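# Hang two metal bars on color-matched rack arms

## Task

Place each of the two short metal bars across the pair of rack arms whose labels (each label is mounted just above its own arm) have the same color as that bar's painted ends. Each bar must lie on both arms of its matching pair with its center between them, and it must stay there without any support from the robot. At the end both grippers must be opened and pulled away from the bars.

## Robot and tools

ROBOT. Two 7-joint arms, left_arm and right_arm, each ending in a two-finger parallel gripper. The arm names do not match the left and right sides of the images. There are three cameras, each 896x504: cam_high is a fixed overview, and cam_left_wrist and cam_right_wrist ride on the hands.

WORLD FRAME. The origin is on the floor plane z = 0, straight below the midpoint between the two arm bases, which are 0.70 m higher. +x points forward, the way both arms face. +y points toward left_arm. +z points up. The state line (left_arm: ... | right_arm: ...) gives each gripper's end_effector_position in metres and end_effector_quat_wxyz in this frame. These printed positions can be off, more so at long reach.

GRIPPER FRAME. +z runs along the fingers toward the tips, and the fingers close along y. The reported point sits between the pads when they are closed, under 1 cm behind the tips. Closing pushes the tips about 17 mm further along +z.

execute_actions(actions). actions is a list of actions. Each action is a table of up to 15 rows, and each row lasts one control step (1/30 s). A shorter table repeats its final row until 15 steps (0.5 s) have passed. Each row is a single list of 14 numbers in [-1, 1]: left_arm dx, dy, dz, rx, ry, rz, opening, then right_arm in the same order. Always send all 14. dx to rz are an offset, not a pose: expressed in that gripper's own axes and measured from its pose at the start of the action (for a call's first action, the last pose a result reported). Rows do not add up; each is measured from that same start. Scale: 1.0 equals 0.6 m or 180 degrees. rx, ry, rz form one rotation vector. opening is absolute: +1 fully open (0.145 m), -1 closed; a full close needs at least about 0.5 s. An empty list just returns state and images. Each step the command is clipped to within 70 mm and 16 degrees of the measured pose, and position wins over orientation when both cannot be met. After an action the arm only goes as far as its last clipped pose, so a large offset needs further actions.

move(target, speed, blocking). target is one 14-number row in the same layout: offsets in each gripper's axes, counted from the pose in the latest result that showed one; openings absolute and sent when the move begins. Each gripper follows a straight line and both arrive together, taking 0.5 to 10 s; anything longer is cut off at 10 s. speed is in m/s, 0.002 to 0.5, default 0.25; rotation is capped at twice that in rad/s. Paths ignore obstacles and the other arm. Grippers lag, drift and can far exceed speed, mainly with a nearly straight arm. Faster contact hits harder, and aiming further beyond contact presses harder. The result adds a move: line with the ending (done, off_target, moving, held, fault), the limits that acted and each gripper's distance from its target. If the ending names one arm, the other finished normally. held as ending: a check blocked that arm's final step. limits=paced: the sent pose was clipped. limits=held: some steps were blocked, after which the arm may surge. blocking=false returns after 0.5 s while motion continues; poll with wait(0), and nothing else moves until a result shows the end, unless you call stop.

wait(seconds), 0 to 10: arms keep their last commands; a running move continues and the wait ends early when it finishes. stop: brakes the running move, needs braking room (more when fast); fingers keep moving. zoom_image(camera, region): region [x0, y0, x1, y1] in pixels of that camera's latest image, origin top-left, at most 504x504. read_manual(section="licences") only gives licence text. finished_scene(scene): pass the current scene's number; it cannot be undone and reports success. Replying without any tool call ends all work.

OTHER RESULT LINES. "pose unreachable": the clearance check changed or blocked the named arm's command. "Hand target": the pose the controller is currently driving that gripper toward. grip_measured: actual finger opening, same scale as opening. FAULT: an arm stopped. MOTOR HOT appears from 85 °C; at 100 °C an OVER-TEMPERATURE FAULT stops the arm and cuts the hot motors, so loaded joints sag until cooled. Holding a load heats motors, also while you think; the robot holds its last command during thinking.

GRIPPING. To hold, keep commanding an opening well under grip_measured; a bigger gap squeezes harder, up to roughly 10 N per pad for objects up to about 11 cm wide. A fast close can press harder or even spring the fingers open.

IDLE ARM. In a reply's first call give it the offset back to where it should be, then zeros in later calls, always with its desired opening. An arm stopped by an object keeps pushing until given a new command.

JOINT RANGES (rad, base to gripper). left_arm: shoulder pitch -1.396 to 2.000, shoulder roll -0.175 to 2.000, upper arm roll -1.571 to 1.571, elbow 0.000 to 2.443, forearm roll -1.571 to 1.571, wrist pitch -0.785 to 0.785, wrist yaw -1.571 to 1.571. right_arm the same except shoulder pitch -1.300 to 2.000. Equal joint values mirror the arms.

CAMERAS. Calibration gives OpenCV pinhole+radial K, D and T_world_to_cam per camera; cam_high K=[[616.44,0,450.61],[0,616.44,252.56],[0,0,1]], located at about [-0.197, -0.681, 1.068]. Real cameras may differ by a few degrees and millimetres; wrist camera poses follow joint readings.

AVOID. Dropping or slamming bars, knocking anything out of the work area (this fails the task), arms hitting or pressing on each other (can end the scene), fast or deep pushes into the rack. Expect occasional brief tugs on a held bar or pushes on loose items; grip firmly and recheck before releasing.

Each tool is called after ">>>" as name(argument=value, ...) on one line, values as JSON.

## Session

>>> execute_actions(actions=[])

Scene clock: 0.00 s.
left_arm: end_effector_position=(+0.2687, +0.1476, +0.4469) grip_measured=+1.00 end_effector_quat_wxyz=(+0.010, +0.710, -0.002, +0.704) | right_arm: end_effector_position=(+0.2698, -0.1565, +0.4498) grip_measured=+1.00 end_effector_quat_wxyz=(+0.002, +0.709, -0.004, +0.705)
Joint positions: left_arm=[-0.438  0.333 -0.298  1.807  0.18  -0.279 -0.347  0.145] | right_arm=[-0.442  0.34  -0.278  1.818  0.184 -0.27  -0.361  0.145]
Joint velocities: left_arm=[-0.077  0.011 -0.002  0.012  0.037 -0.022 -0.139 -0.   ] | right_arm=[-0.011 -0.055  0.017 -0.022 -0.037  0.022 -0.037  0.   ]
Hand target (left_arm): +0.269, +0.148, +0.447; +0.010, +0.710, -0.002, +0.704
Hand target (right_arm): +0.270, -0.156, +0.450; +0.002, +0.709, -0.004, +0.705

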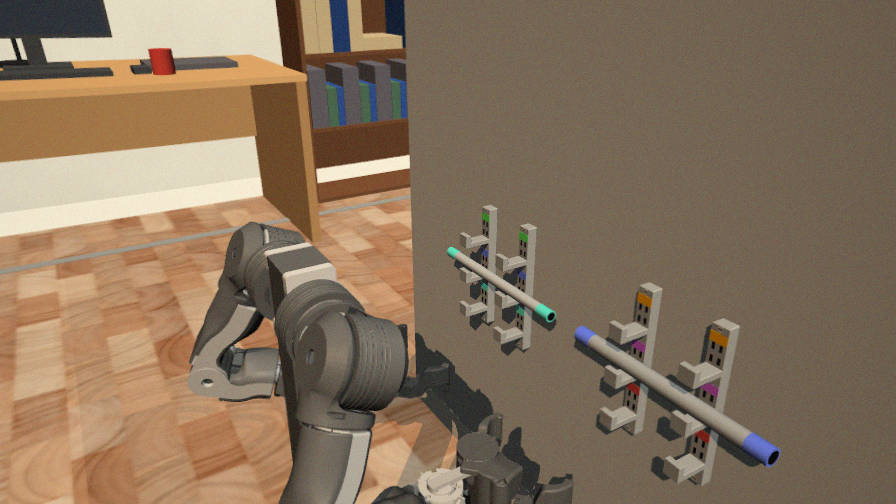

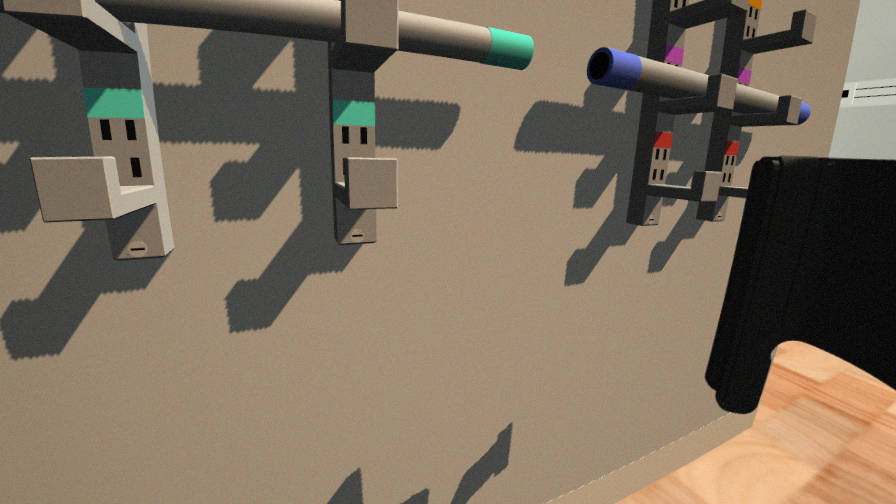

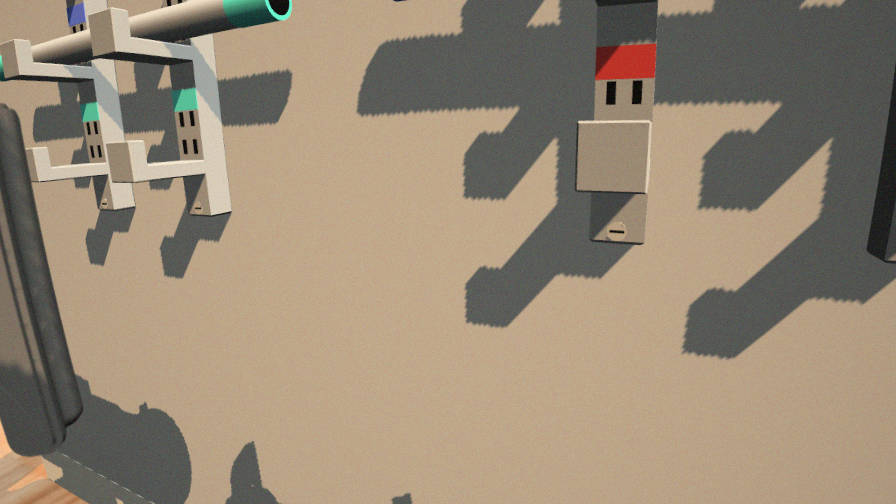

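>>> zoom_image(camera="cam_high", region=[430,190,800,500])

Region (430, 190, 800, 500) of cam_high's 896x504 image, scaled by 1.362, with more detail than that image has; it fills the top 422 rows of this view, and the rest is white.

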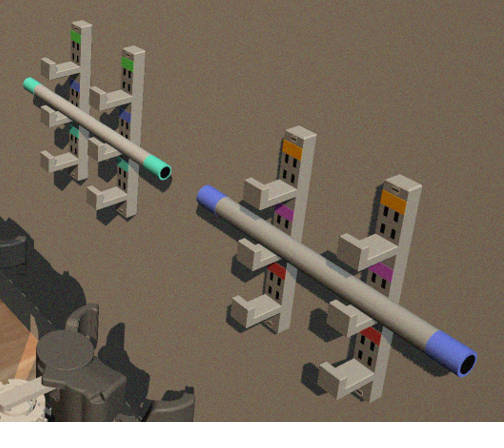

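>>> move(target=[0.163,-0.05,0.118,0,0,0.5,-0.3,0.158,0.07,0.117,0,0,-0.5,-0.3], speed=0.25)

Scene clock: 5.93 s.
left_arm: end_effector_position=(+0.3393, +0.1812, +0.5415) grip_measured=-0.30 end_effector_quat_wxyz=(+0.493, -0.504, +0.504, -0.499) | right_arm: end_effector_position=(+0.3390, -0.1972, +0.5462) grip_measured=-0.30 end_effector_quat_wxyz=(+0.502, +0.502, +0.493, +0.503)
Joint positions: left_arm=[ 0.138  0.911 -0.676  2.001 -0.702  0.737 -0.118  0.053] | right_arm=[ 0.077  0.938 -0.593  1.993 -0.673  0.691 -0.16   0.053]
Joint velocities: left_arm=[ 0.033 -0.011 -0.012 -0.012  0.022 -0.007  0.066  0.   ] | right_arm=[-0.011 -0.011 -0.007  0.002  0.081 -0.037 -0.037 -0.   ]
Hand target (left_arm): +0.339, +0.180, +0.541; +0.492, -0.504, +0.506, -0.498
Hand target (right_arm): +0.339, -0.197, +0.546; +0.502, +0.501, +0.495, +0.502
Off the commanded pose (left_arm): 0.005 m, 1 deg.
Off the commanded pose (right_arm): 0.003 m, 1 deg.
move: off_target (left_arm)
camera_calibration (this result's frames):
cam_left_wrist: T_world_to_cam=[[-0.404406, -0.0391412, -0.913741, 0.630859], [-0.229607, 0.971432, 0.0600075, -0.122192], [0.885289, 0.234069, -0.40184, -0.0754064], [0, 0, 0, 1]] pos_world=[0.293824, 0.161044, 0.553473]
cam_right_wrist: T_world_to_cam=[[0.391717, -0.0408504, 0.919179, -0.631785], [-0.249656, -0.966254, 0.0634506, -0.129362], [0.885568, -0.254333, -0.388696, -0.0833769], [0, 0, 0, 1]] pos_world=[0.289021, -0.172011, 0.556523]

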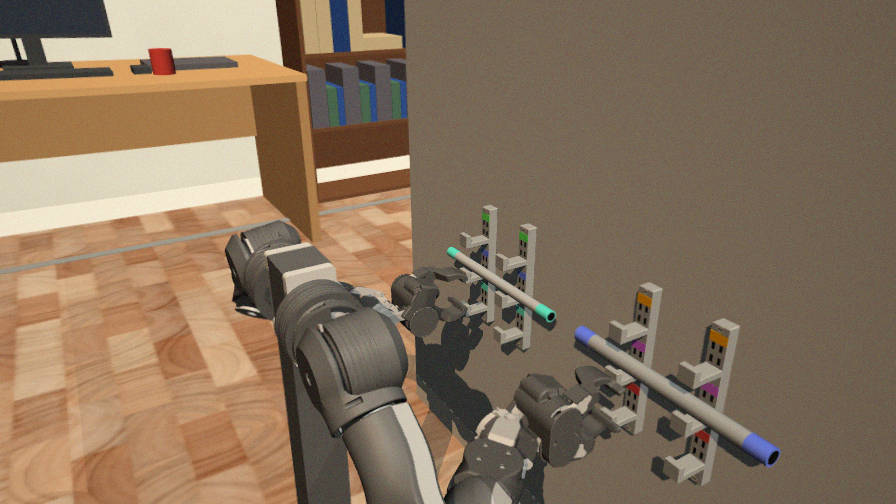

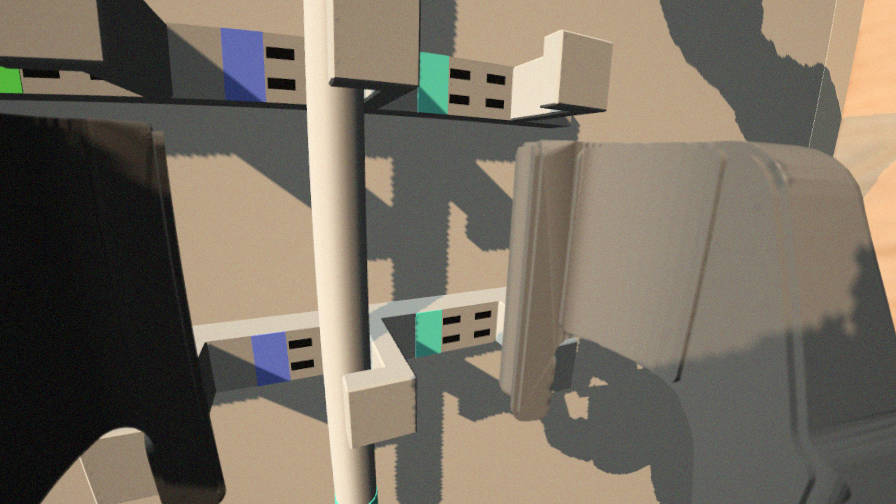

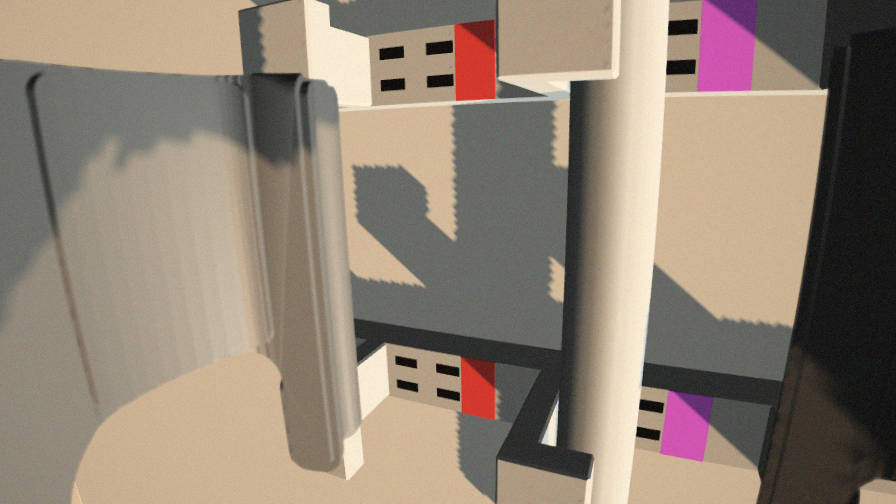

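>>> move(target=[0.005,-0.004,0.14,0,0,0,-0.3,-0.008,-0.006,0.135,0,0,0,-0.3], speed=0.12)

Scene clock: 7.87 s.
left_arm: end_effector_position=(+0.4240, +0.1788, +0.5475) grip_measured=-0.30 end_effector_quat_wxyz=(+0.498, -0.500, +0.500, -0.501) | right_arm: end_effector_position=(+0.4200, -0.2036, +0.5442) grip_measured=-0.30 end_effector_quat_wxyz=(+0.505, +0.502, +0.489, +0.504)
Joint positions: left_arm=[ 0.509  0.714 -0.774  1.612 -0.703  0.584 -0.03   0.053] | right_arm=[ 0.441  0.757 -0.699  1.596 -0.674  0.519 -0.09   0.053]
Joint velocities: left_arm=[-0.033  0.143 -0.012 -0.012  0.066  0.022 -0.007  0.   ] | right_arm=[-0.011  0.033  0.002 -0.007 -0.022 -0.066 -0.051  0.   ]
Hand target (left_arm): +0.424, +0.178, +0.544; +0.495, -0.501, +0.504, -0.499
Hand target (right_arm): +0.420, -0.203, +0.543; +0.503, +0.502, +0.492, +0.503
Off the commanded pose (left_arm): 0.005 m, 1 deg.
Off the commanded pose (right_arm): 0.001 m, 1 deg.
move: off_target (left_arm)
camera_calibration (this result's frames):
cam_left_wrist: T_world_to_cam=[[-0.390636, -0.0379503, -0.919763, 0.667764], [-0.23418, 0.970376, 0.0594207, -0.0983656], [0.89026, 0.238601, -0.387951, -0.157944], [0, 0, 0, 1]] pos_world=[0.378429, 0.158479, 0.558755]
cam_right_wrist: T_world_to_cam=[[0.383831, -0.04666, 0.922224, -0.661472], [-0.256181, -0.964899, 0.0578039, -0.109168], [0.887156, -0.258444, -0.382311, -0.162515], [0, 0, 0, 1]] pos_world=[0.370102, -0.178201, 0.554205]

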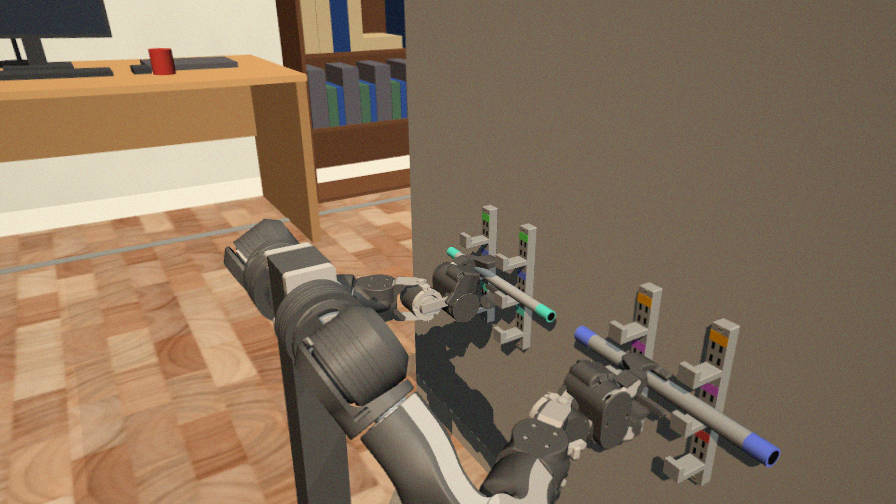

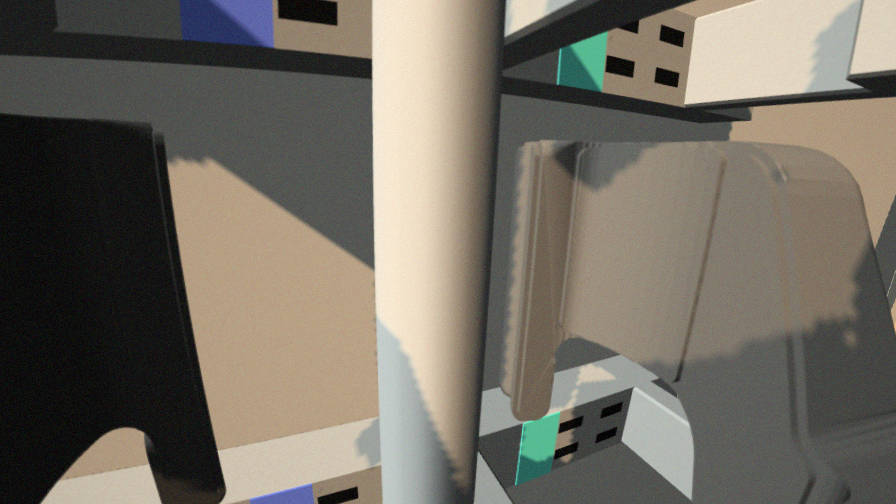

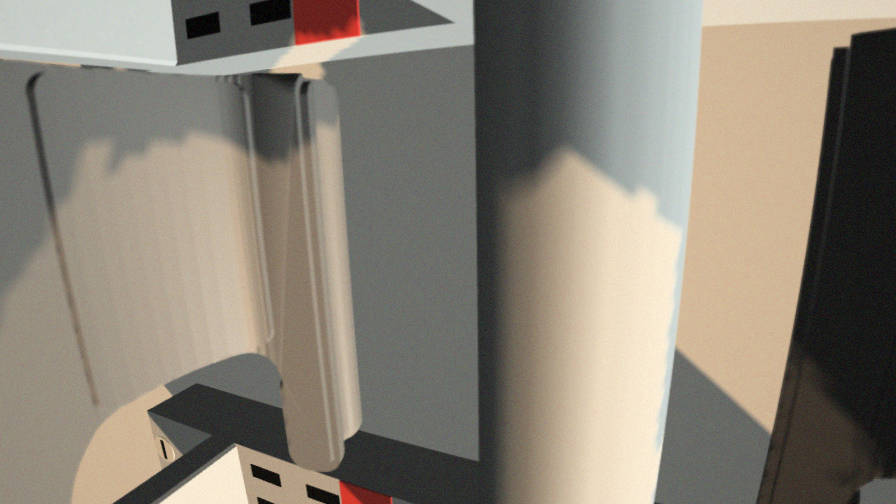

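>>> execute_actions(actions=[[[0,0.018,0.023,0,0,0,-0.35,0,0.006,0,0,0,0,-0.4]],[[0,0,0,0,0,0,-0.4,0,0,0,0,0,0,-0.45]]])

Scene clock: 9.60 s.
left_arm: end_effector_position=(+0.4381, +0.1802, +0.5350) grip_measured=-0.40 end_effector_quat_wxyz=(+0.498, -0.504, +0.501, -0.498) | right_arm: end_effector_position=(+0.4196, -0.2028, +0.5464) grip_measured=-0.45 end_effector_quat_wxyz=(+0.504, +0.501, +0.490, +0.505)
Joint positions: left_arm=[ 0.537  0.658 -0.778  1.496 -0.71   0.535 -0.057  0.046] | right_arm=[ 0.443  0.762 -0.699  1.606 -0.674  0.522 -0.083  0.042]
Joint velocities: left_arm=[ 0.077  0.011 -0.012  0.002  0.051  0.037 -0.007 -0.   ] | right_arm=[-0.033 -0.033  0.002 -0.017 -0.037 -0.051  0.007 -0.   ]
Hand target (left_arm): +0.438, +0.180, +0.535; +0.498, -0.504, +0.501, -0.498
Hand target (right_arm): +0.420, -0.203, +0.546; +0.504, +0.501, +0.490, +0.505
Off the commanded pose (left_arm): 0.000 m, 0 deg.
Off the commanded pose (right_arm): 0.000 m, 0 deg.
camera_calibration (this result's frames):
cam_left_wrist: T_world_to_cam=[[-0.398134, -0.0397138, -0.916467, 0.663623], [-0.239098, 0.969022, 0.0618785, -0.0946028], [0.885619, 0.243761, -0.395296, -0.170581], [0, 0, 0, 1]] pos_world=[0.392661, 0.159608, 0.546612]
cam_right_wrist: T_world_to_cam=[[0.383674, -0.0450872, 0.922367, -0.663024], [-0.253033, -0.965715, 0.0580474, -0.110226], [0.888126, -0.255661, -0.381929, -0.161098], [0, 0, 0, 1]] pos_world=[0.36957, -0.177527, 0.556422]

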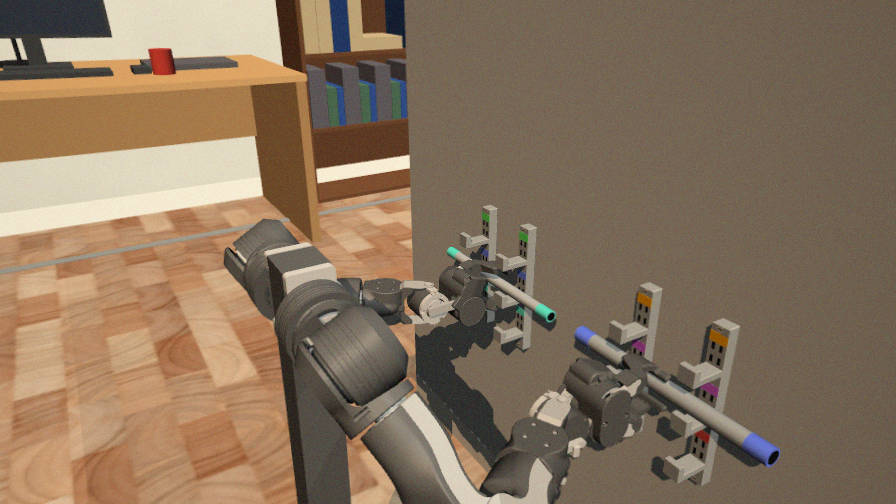

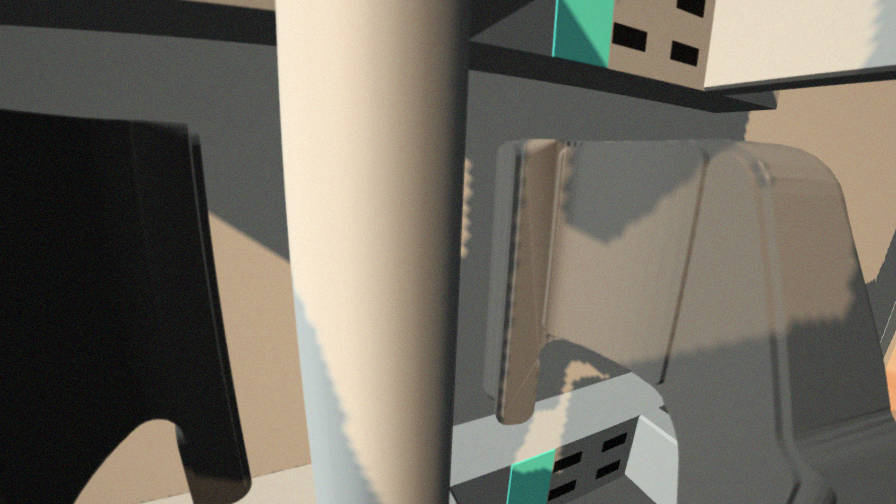

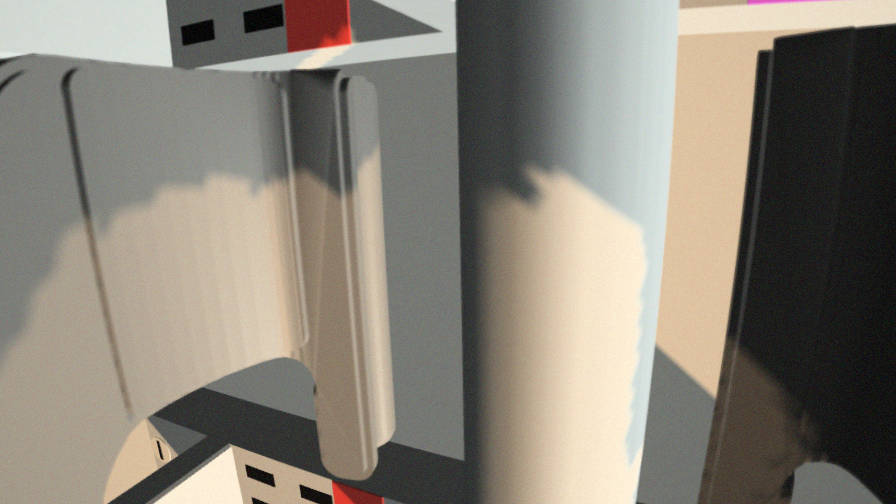

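>>> execute_actions(actions=[[[0,0.003,-0.009,0,0,0,-0.45,0,0,0,0,0,0,-0.45]],[[0,0,0,0,0,0,-0.5,0,0,0,0,0,0,-0.5],[0,0,0,0,0,0,-0.55,0,0,0,0,0,0,-0.55],[0,0,0,0,0,0,-0.6,0,0,0,0,0,0,-0.6],[0,0,0,0,0,0,-0.64,0,0,0,0,0,0,-0.64],[0,0,0,0,0,0,-0.68,0,0,0,0,0,0,-0.68],[0,0,0,0,0,0,-0.72,0,0,0,0,0,0,-0.72],[0,0,0,0,0,0,-0.76,0,0,0,0,0,0,-0.76],[0,0,0,0,0,0,-0.8,0,0,0,0,0,0,-0.8],[0,0,0,0,0,0,-0.85,0,0,0,0,0,0,-0.85],[0,0,0,0,0,0,-0.9,0,0,0,0,0,0,-0.9],[0,0,0,0,0,0,-1,0,0,0,0,0,0,-1]],[[0,-0.025,0,0,0,0,-1,0,0.025,0,0,0,0,-1]],[[0,-0.027,0,0,0,0,-1,0,0.027,0,0,0,0,-1]],[[0,0,0,0,0,0,-1,0,0,0,0,0,0,-1]]])

Scene clock: 13.00 s.
left_arm: end_effector_position=(+0.4316, +0.1791, +0.5665) grip_measured=-0.75 end_effector_quat_wxyz=(+0.497, -0.499, +0.501, -0.503) | right_arm: end_effector_position=(+0.4180, -0.2016, +0.5700) grip_measured=-0.70 end_effector_quat_wxyz=(+0.492, +0.510, +0.497, +0.502)
Joint positions: left_arm=[ 0.572  0.725 -0.773  1.625 -0.696  0.584  0.036  0.019] | right_arm=[ 0.493  0.816 -0.693  1.7   -0.644  0.56   0.037  0.023]
Joint velocities: left_arm=[ 0.055  0.033  0.022 -0.007 -0.037  0.037  0.007 -0.   ] | right_arm=[-0.099  0.055 -0.012  0.002  0.037 -0.007  0.037 -0.   ]
Hand target (left_arm): +0.432, +0.179, +0.567; +0.498, -0.498, +0.501, -0.503
Hand target (right_arm): +0.418, -0.202, +0.572; +0.496, +0.506, +0.495, +0.503
Off the commanded pose (left_arm): 0.000 m, 0 deg.
Off the commanded pose (right_arm): 0.002 m, 1 deg.
camera_calibration (this result's frames):
cam_left_wrist: T_world_to_cam=[[-0.390218, -0.0371312, -0.919973, 0.688013], [-0.229776, 0.971499, 0.0582516, -0.09947], [0.89159, 0.234119, -0.387628, -0.157287], [0, 0, 0, 1]] pos_world=[0.385854, 0.159005, 0.577779]
cam_right_wrist: T_world_to_cam=[[0.412808, -0.0517629, 0.909346, -0.690192], [-0.243637, -0.968278, 0.0554841, -0.113806], [0.877628, -0.244454, -0.412324, -0.126448], [0, 0, 0, 1]] pos_world=[0.368164, -0.176833, 0.5818]

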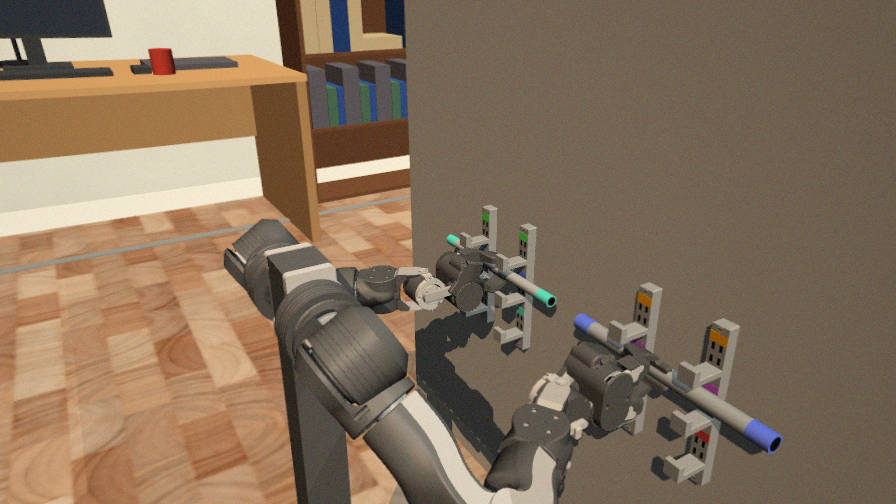

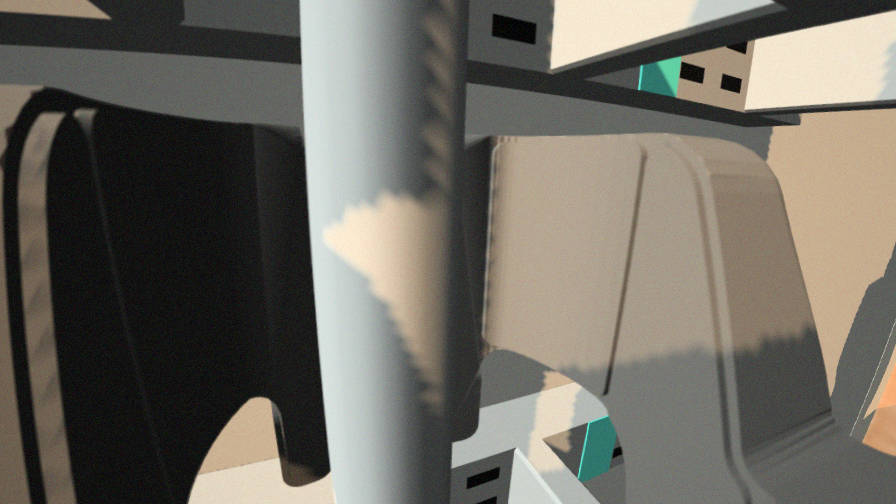

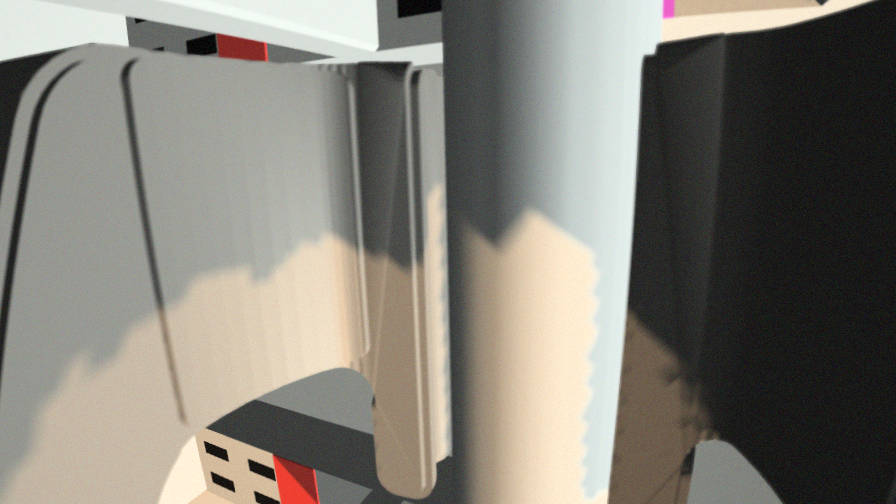

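>>> move(target=[0,0,-0.15,0,0,0,-1,0,0,-0.14,0,0,0,-1], speed=0.08)

Scene clock: 15.00 s.
left_arm: end_effector_position=(+0.3408, +0.1786, +0.5600) grip_measured=-0.75 end_effector_quat_wxyz=(+0.488, -0.506, +0.506, -0.499) | right_arm: end_effector_position=(+0.3336, -0.2001, +0.5649) grip_measured=-0.70 end_effector_quat_wxyz=(+0.481, +0.517, +0.506, +0.495)
Joint positions: left_arm=[ 0.193  0.944 -0.676  2.064 -0.689  0.774 -0.032  0.019] | right_arm=[ 0.07   1.022 -0.525  2.102 -0.61   0.714 -0.043  0.023]
Joint velocities: left_arm=[ 0.077  0.033 -0.002 -0.002 -0.081 -0.022 -0.051  0.   ] | right_arm=[ 0.011 -0.011  0.017 -0.017 -0.037 -0.081 -0.022 -0.   ]
Hand target (left_arm): +0.341, +0.180, +0.565; +0.496, -0.501, +0.500, -0.503
Hand target (right_arm): +0.334, -0.201, +0.572; +0.491, +0.509, +0.499, +0.501
Off the commanded pose (left_arm): 0.007 m, 2 deg.
Off the commanded pose (right_arm): 0.006 m, 2 deg.
move: off_target (left_arm, right_arm)
camera_calibration (this result's frames):
cam_left_wrist: T_world_to_cam=[[-0.413406, -0.0416887, -0.909592, 0.64943], [-0.225223, 0.972592, 0.0577866, -0.120959], [0.882253, 0.22875, -0.411464, -0.0612873], [0, 0, 0, 1]] pos_world=[0.295306, 0.158737, 0.572489]
cam_right_wrist: T_world_to_cam=[[0.443368, -0.0519594, 0.894833, -0.652625], [-0.236164, -0.969816, 0.0606999, -0.138399], [0.864669, -0.238239, -0.442256, -0.0316102], [0, 0, 0, 1]] pos_world=[0.284, -0.175662, 0.578411]

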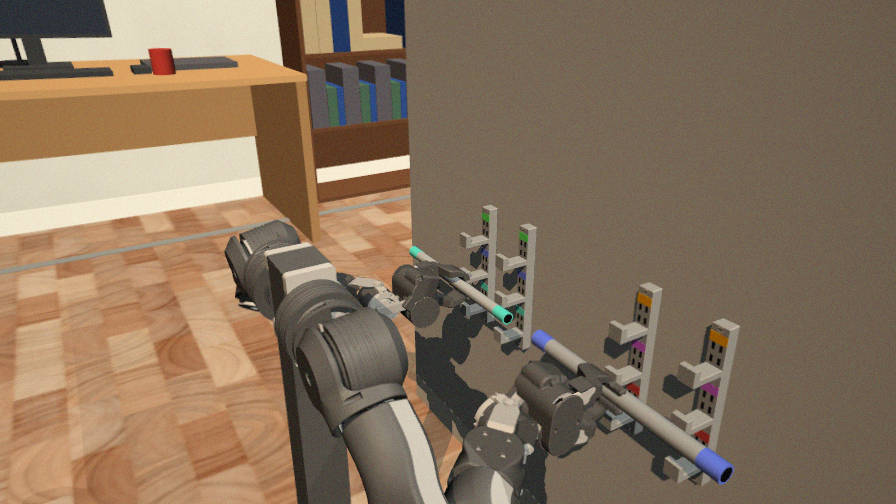

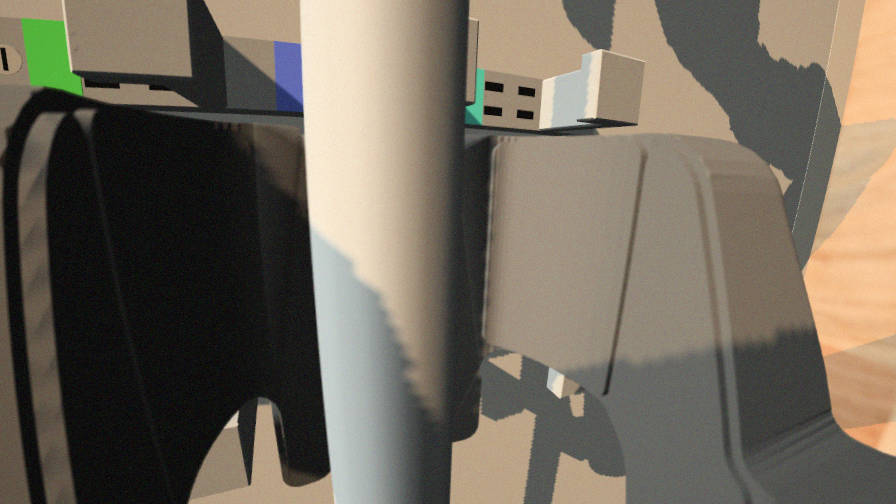

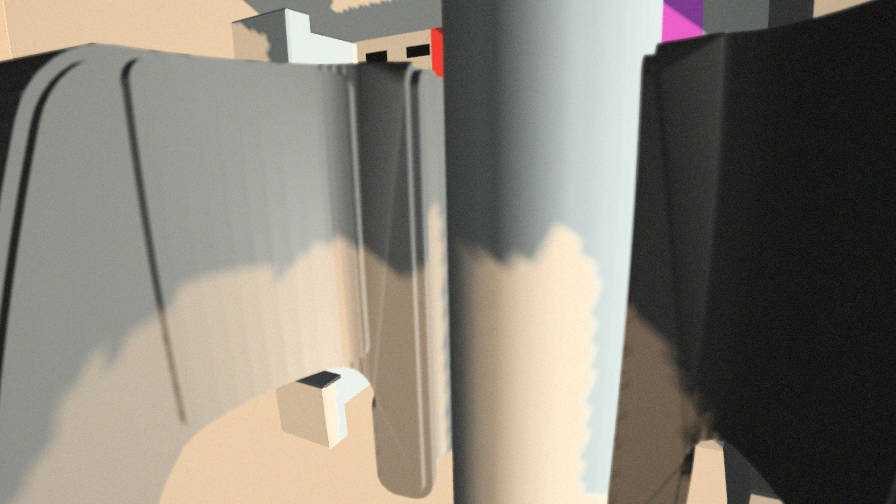

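>>> move(target=[0,0.11,0,0,0,0,-1,0,0,0,0,0,0,-1], speed=0.12)

>>> move(target=[0,0,0.15,0,0,0,-1,0,0,0,0,0,0,-1], speed=0.1)

Scene clock: 16.23 s.
left_arm: end_effector_position=(+0.3396, +0.1787, +0.4910) grip_measured=-0.75 end_effector_quat_wxyz=(+0.485, -0.512, +0.509, -0.494) | right_arm: end_effector_position=(+0.3333, -0.2001, +0.5628) grip_measured=-0.70 end_effector_quat_wxyz=(+0.477, +0.521, +0.507, +0.493)
Joint positions: left_arm=[ 0.073  0.791 -0.692  1.817 -0.738  0.645 -0.238  0.019] | right_arm=[ 0.069  1.022 -0.525  2.102 -0.603  0.714 -0.038  0.023]
Joint velocities: left_arm=[-0.055 -0.033 -0.002  0.002  0.037  0.007 -0.037 -0.   ] | right_arm=[ 0.033  0.011  0.002 -0.017 -0.037 -0.051 -0.037  0.   ]
Hand target (left_arm): +0.340, +0.178, +0.495; +0.489, -0.506, +0.506, -0.500
Hand target (right_arm): +0.334, -0.200, +0.565; +0.481, +0.517, +0.506, +0.495
Off the commanded pose (left_arm): 0.003 m, 1 deg.
Off the commanded pose (right_arm): 0.002 m, 1 deg.
move: done
camera_calibration (this result's frames):
cam_left_wrist: T_world_to_cam=[[-0.427759, -0.0446634, -0.902789, 0.588256], [-0.228021, 0.971808, 0.0599627, -0.117303], [0.874659, 0.231504, -0.425884, -0.0795157], [0, 0, 0, 1]] pos_world=[0.294434, 0.158677, 0.50424]
cam_right_wrist: T_world_to_cam=[[0.453288, -0.0563851, 0.889579, -0.651871], [-0.235681, -0.970062, 0.0586055, -0.137361], [0.859642, -0.236222, -0.453006, -0.0241503], [0, 0, 0, 1]] pos_world=[0.283872, -0.175709, 0.577]

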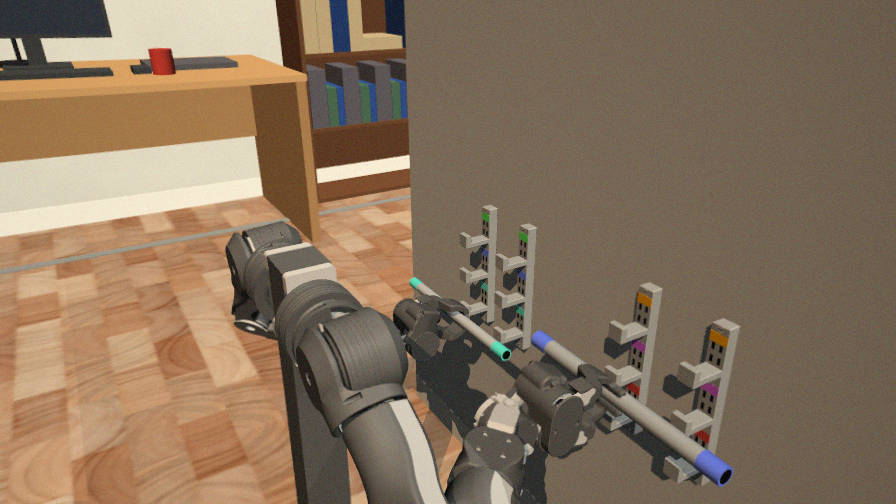

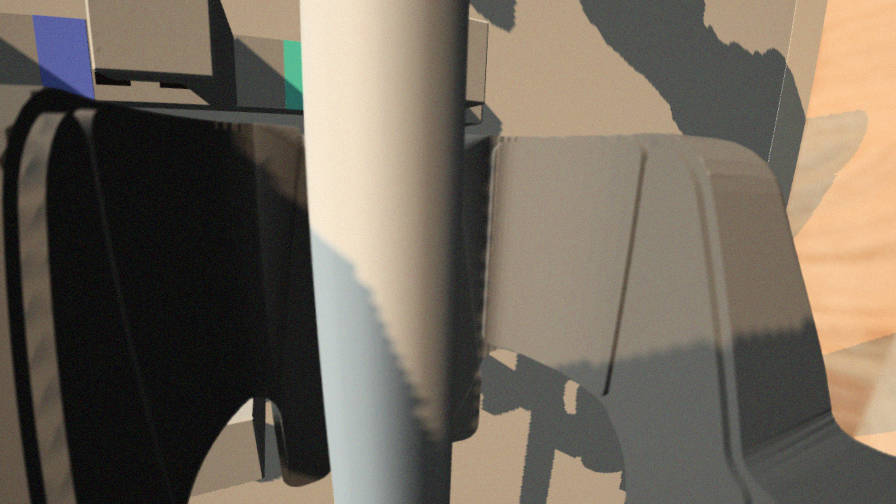

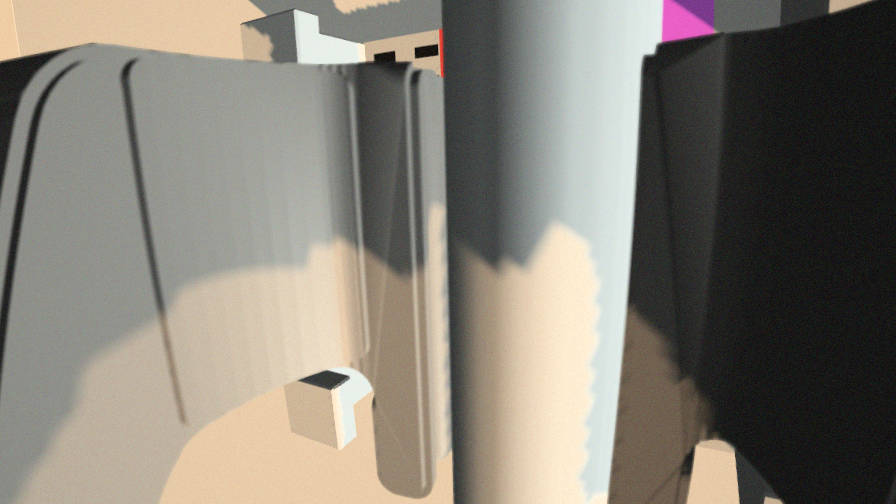

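Scene clock: 17.40 s.
left_arm: end_effector_position=(+0.4303, +0.1795, +0.4895) grip_measured=-0.75 end_effector_quat_wxyz=(+0.487, -0.511, +0.508, -0.494) | right_arm: end_effector_position=(+0.3330, -0.2001, +0.5609) grip_measured=-0.70 end_effector_quat_wxyz=(+0.473, +0.525, +0.508, +0.492)
Joint positions: left_arm=[ 0.446  0.596 -0.76   1.383 -0.728  0.468 -0.165  0.019] | right_arm=[ 0.068  1.022 -0.525  2.102 -0.597  0.714 -0.032  0.023]
Joint velocities: left_arm=[-0.033 -0.033 -0.007  0.002 -0.007 -0.007  0.037  0.   ] | right_arm=[-0.077  0.033 -0.017 -0.012 -0.037  0.081  0.022 -0.   ]
Hand target (left_arm): +0.430, +0.178, +0.489; +0.486, -0.509, +0.509, -0.494
Hand target (right_arm): +0.333, -0.200, +0.563; +0.477, +0.521, +0.507, +0.493
Off the commanded pose (left_arm): 0.003 m, 0 deg.
Off the commanded pose (right_arm): 0.002 m, 1 deg.
move: done
camera_calibration (this result's frames):
cam_left_wrist: T_world_to_cam=[[-0.425229, -0.044887, -0.903972, 0.625261], [-0.232037, 0.970796, 0.060945, -0.0958731], [0.874837, 0.23567, -0.423226, -0.161721], [0, 0, 0, 1]] pos_world=[0.385113, 0.159252, 0.502617]
cam_right_wrist: T_world_to_cam=[[0.46259, -0.0605173, 0.884504, -0.651134], [-0.235219, -0.970291, 0.0566316, -0.136378], [0.854799, -0.23425, -0.463082, -0.0171345], [0, 0, 0, 1]] pos_world=[0.283776, -0.175745, 0.575719]

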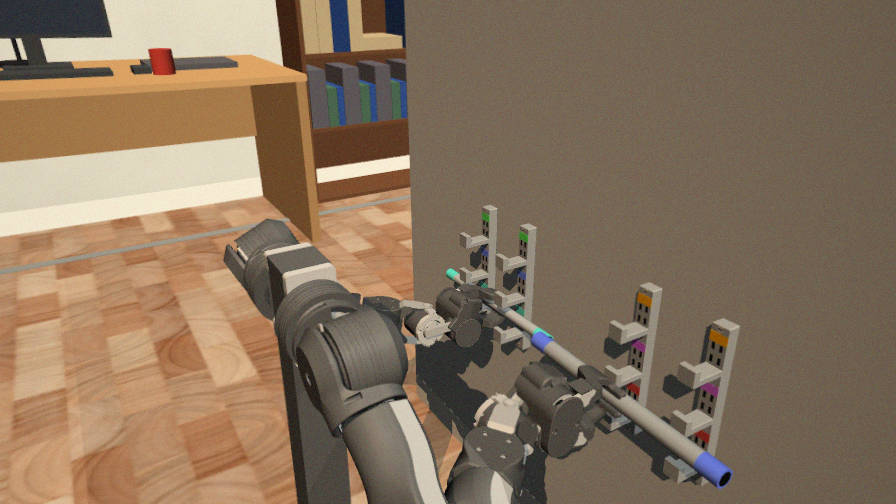

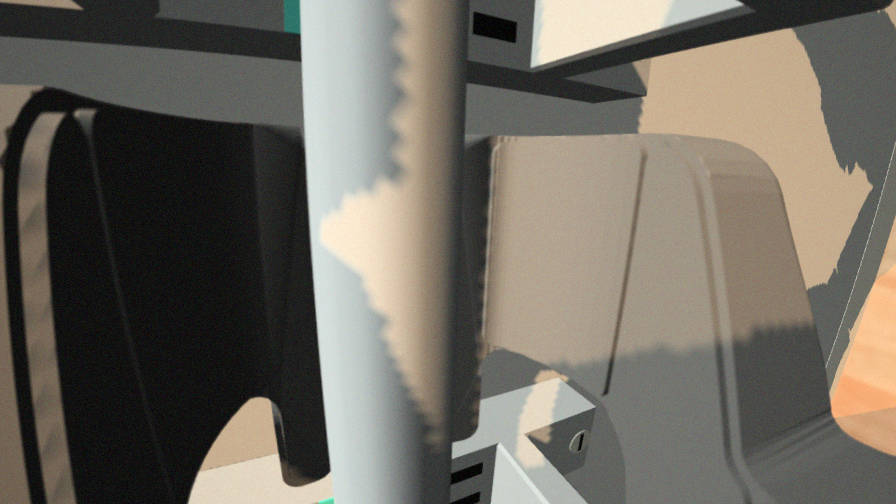

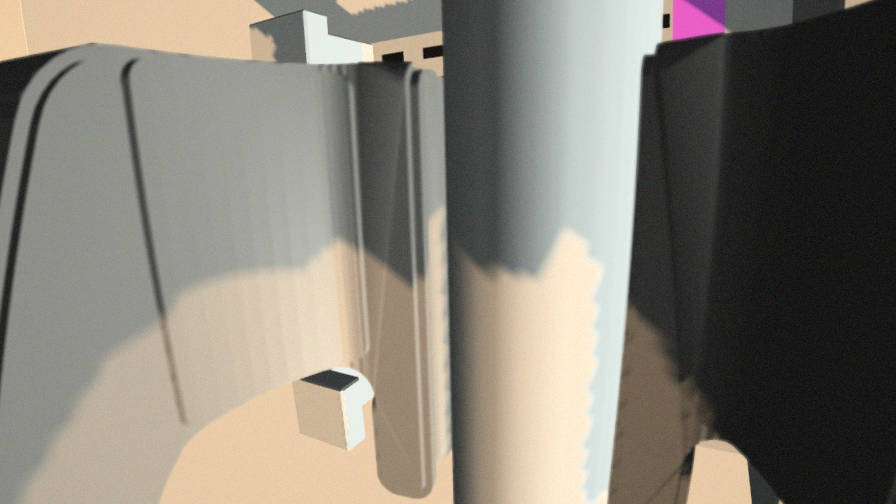

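>>> execute_actions(actions=[[[0,0.025,0,0,0,0,-1,0,0.004,0,0,0,0,-1]],[[0,0.025,0,0,0,0,-1,0,0.004,0,0,0,0,-1]],[[0,0.006,0,0,0,0,-1,0,0.004,0,0,0,0,-1]],[[0,0,0,0,0,0,-0.7,0,0.003,0,0,0,0,-1],[0,0,0,0,0,0,-0.6,0,0.003,0,0,0,0,-1],[0,0,0,0,0,0,-0.5,0,0.003,0,0,0,0,-1],[0,0,0,0,0,0,-0.4,0,0.003,0,0,0,0,-1]]])

Scene clock: 19.90 s.
left_arm: end_effector_position=(+0.4313, +0.1808, +0.4632) grip_measured=-0.40 end_effector_quat_wxyz=(+0.498, -0.507, +0.501, -0.493) | right_arm: end_effector_position=(+0.3316, -0.1996, +0.5491) grip_measured=-0.70 end_effector_quat_wxyz=(+0.448, +0.548, +0.521, +0.477)
Joint positions: left_arm=[ 0.427  0.525 -0.76   1.236 -0.749  0.42  -0.286  0.045] | right_arm=[ 0.068  1.025 -0.524  2.105 -0.565  0.715  0.025  0.023]
Joint velocities: left_arm=[-0.011 -0.033 -0.002  0.002  0.007  0.051 -0.007 -0.   ] | right_arm=[-0.033 -0.033  0.002 -0.007  0.037 -0.007  0.007  0.   ]
Hand target (left_arm): +0.431, +0.181, +0.463; +0.498, -0.507, +0.501, -0.493
Hand target (right_arm): +0.332, -0.200, +0.554; +0.454, +0.543, +0.518, +0.481
Off the commanded pose (left_arm): 0.000 m, 0 deg.
Off the commanded pose (right_arm): 0.005 m, 1 deg.
camera_calibration (this result's frames):
cam_left_wrist: T_world_to_cam=[[-0.404965, -0.0414922, -0.91339, 0.597033], [-0.246257, 0.967006, 0.0652538, -0.0905086], [0.880546, 0.251354, -0.401821, -0.189296], [0, 0, 0, 1]] pos_world=[0.386173, 0.159875, 0.475167]
cam_right_wrist: T_world_to_cam=[[0.528604, -0.0788024, 0.845203, -0.643926], [-0.229584, -0.971846, 0.0529757, -0.135772], [0.817232, -0.222048, -0.531814, 0.0314105], [0, 0, 0, 1]] pos_world=[0.283542, -0.175717, 0.568145]

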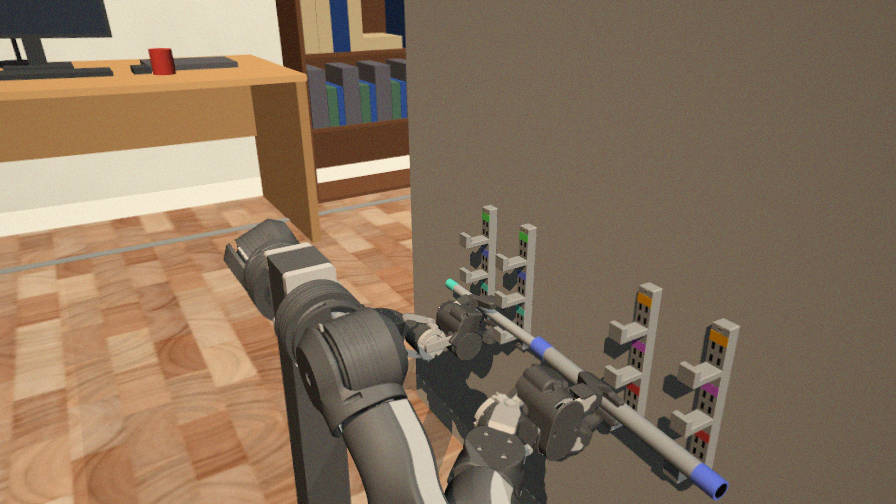

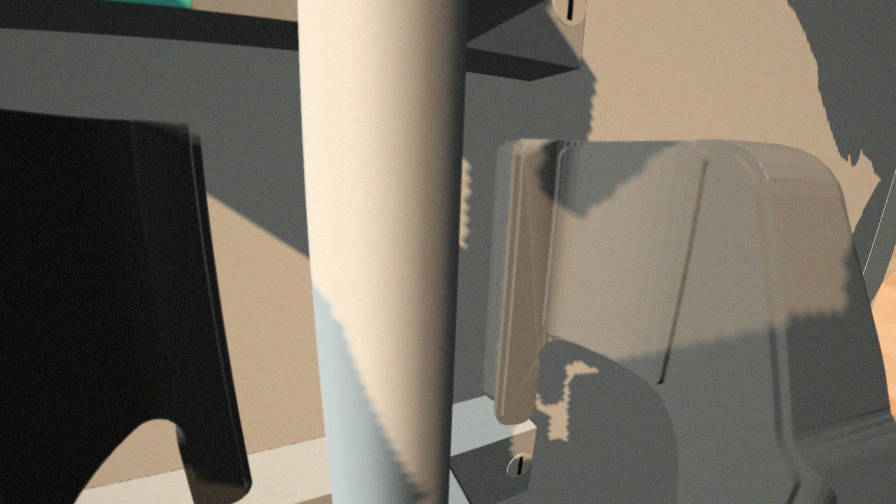

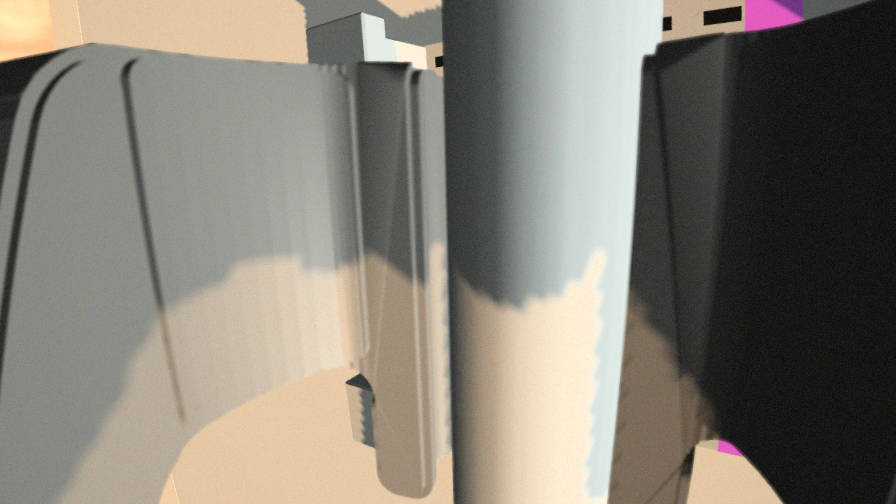

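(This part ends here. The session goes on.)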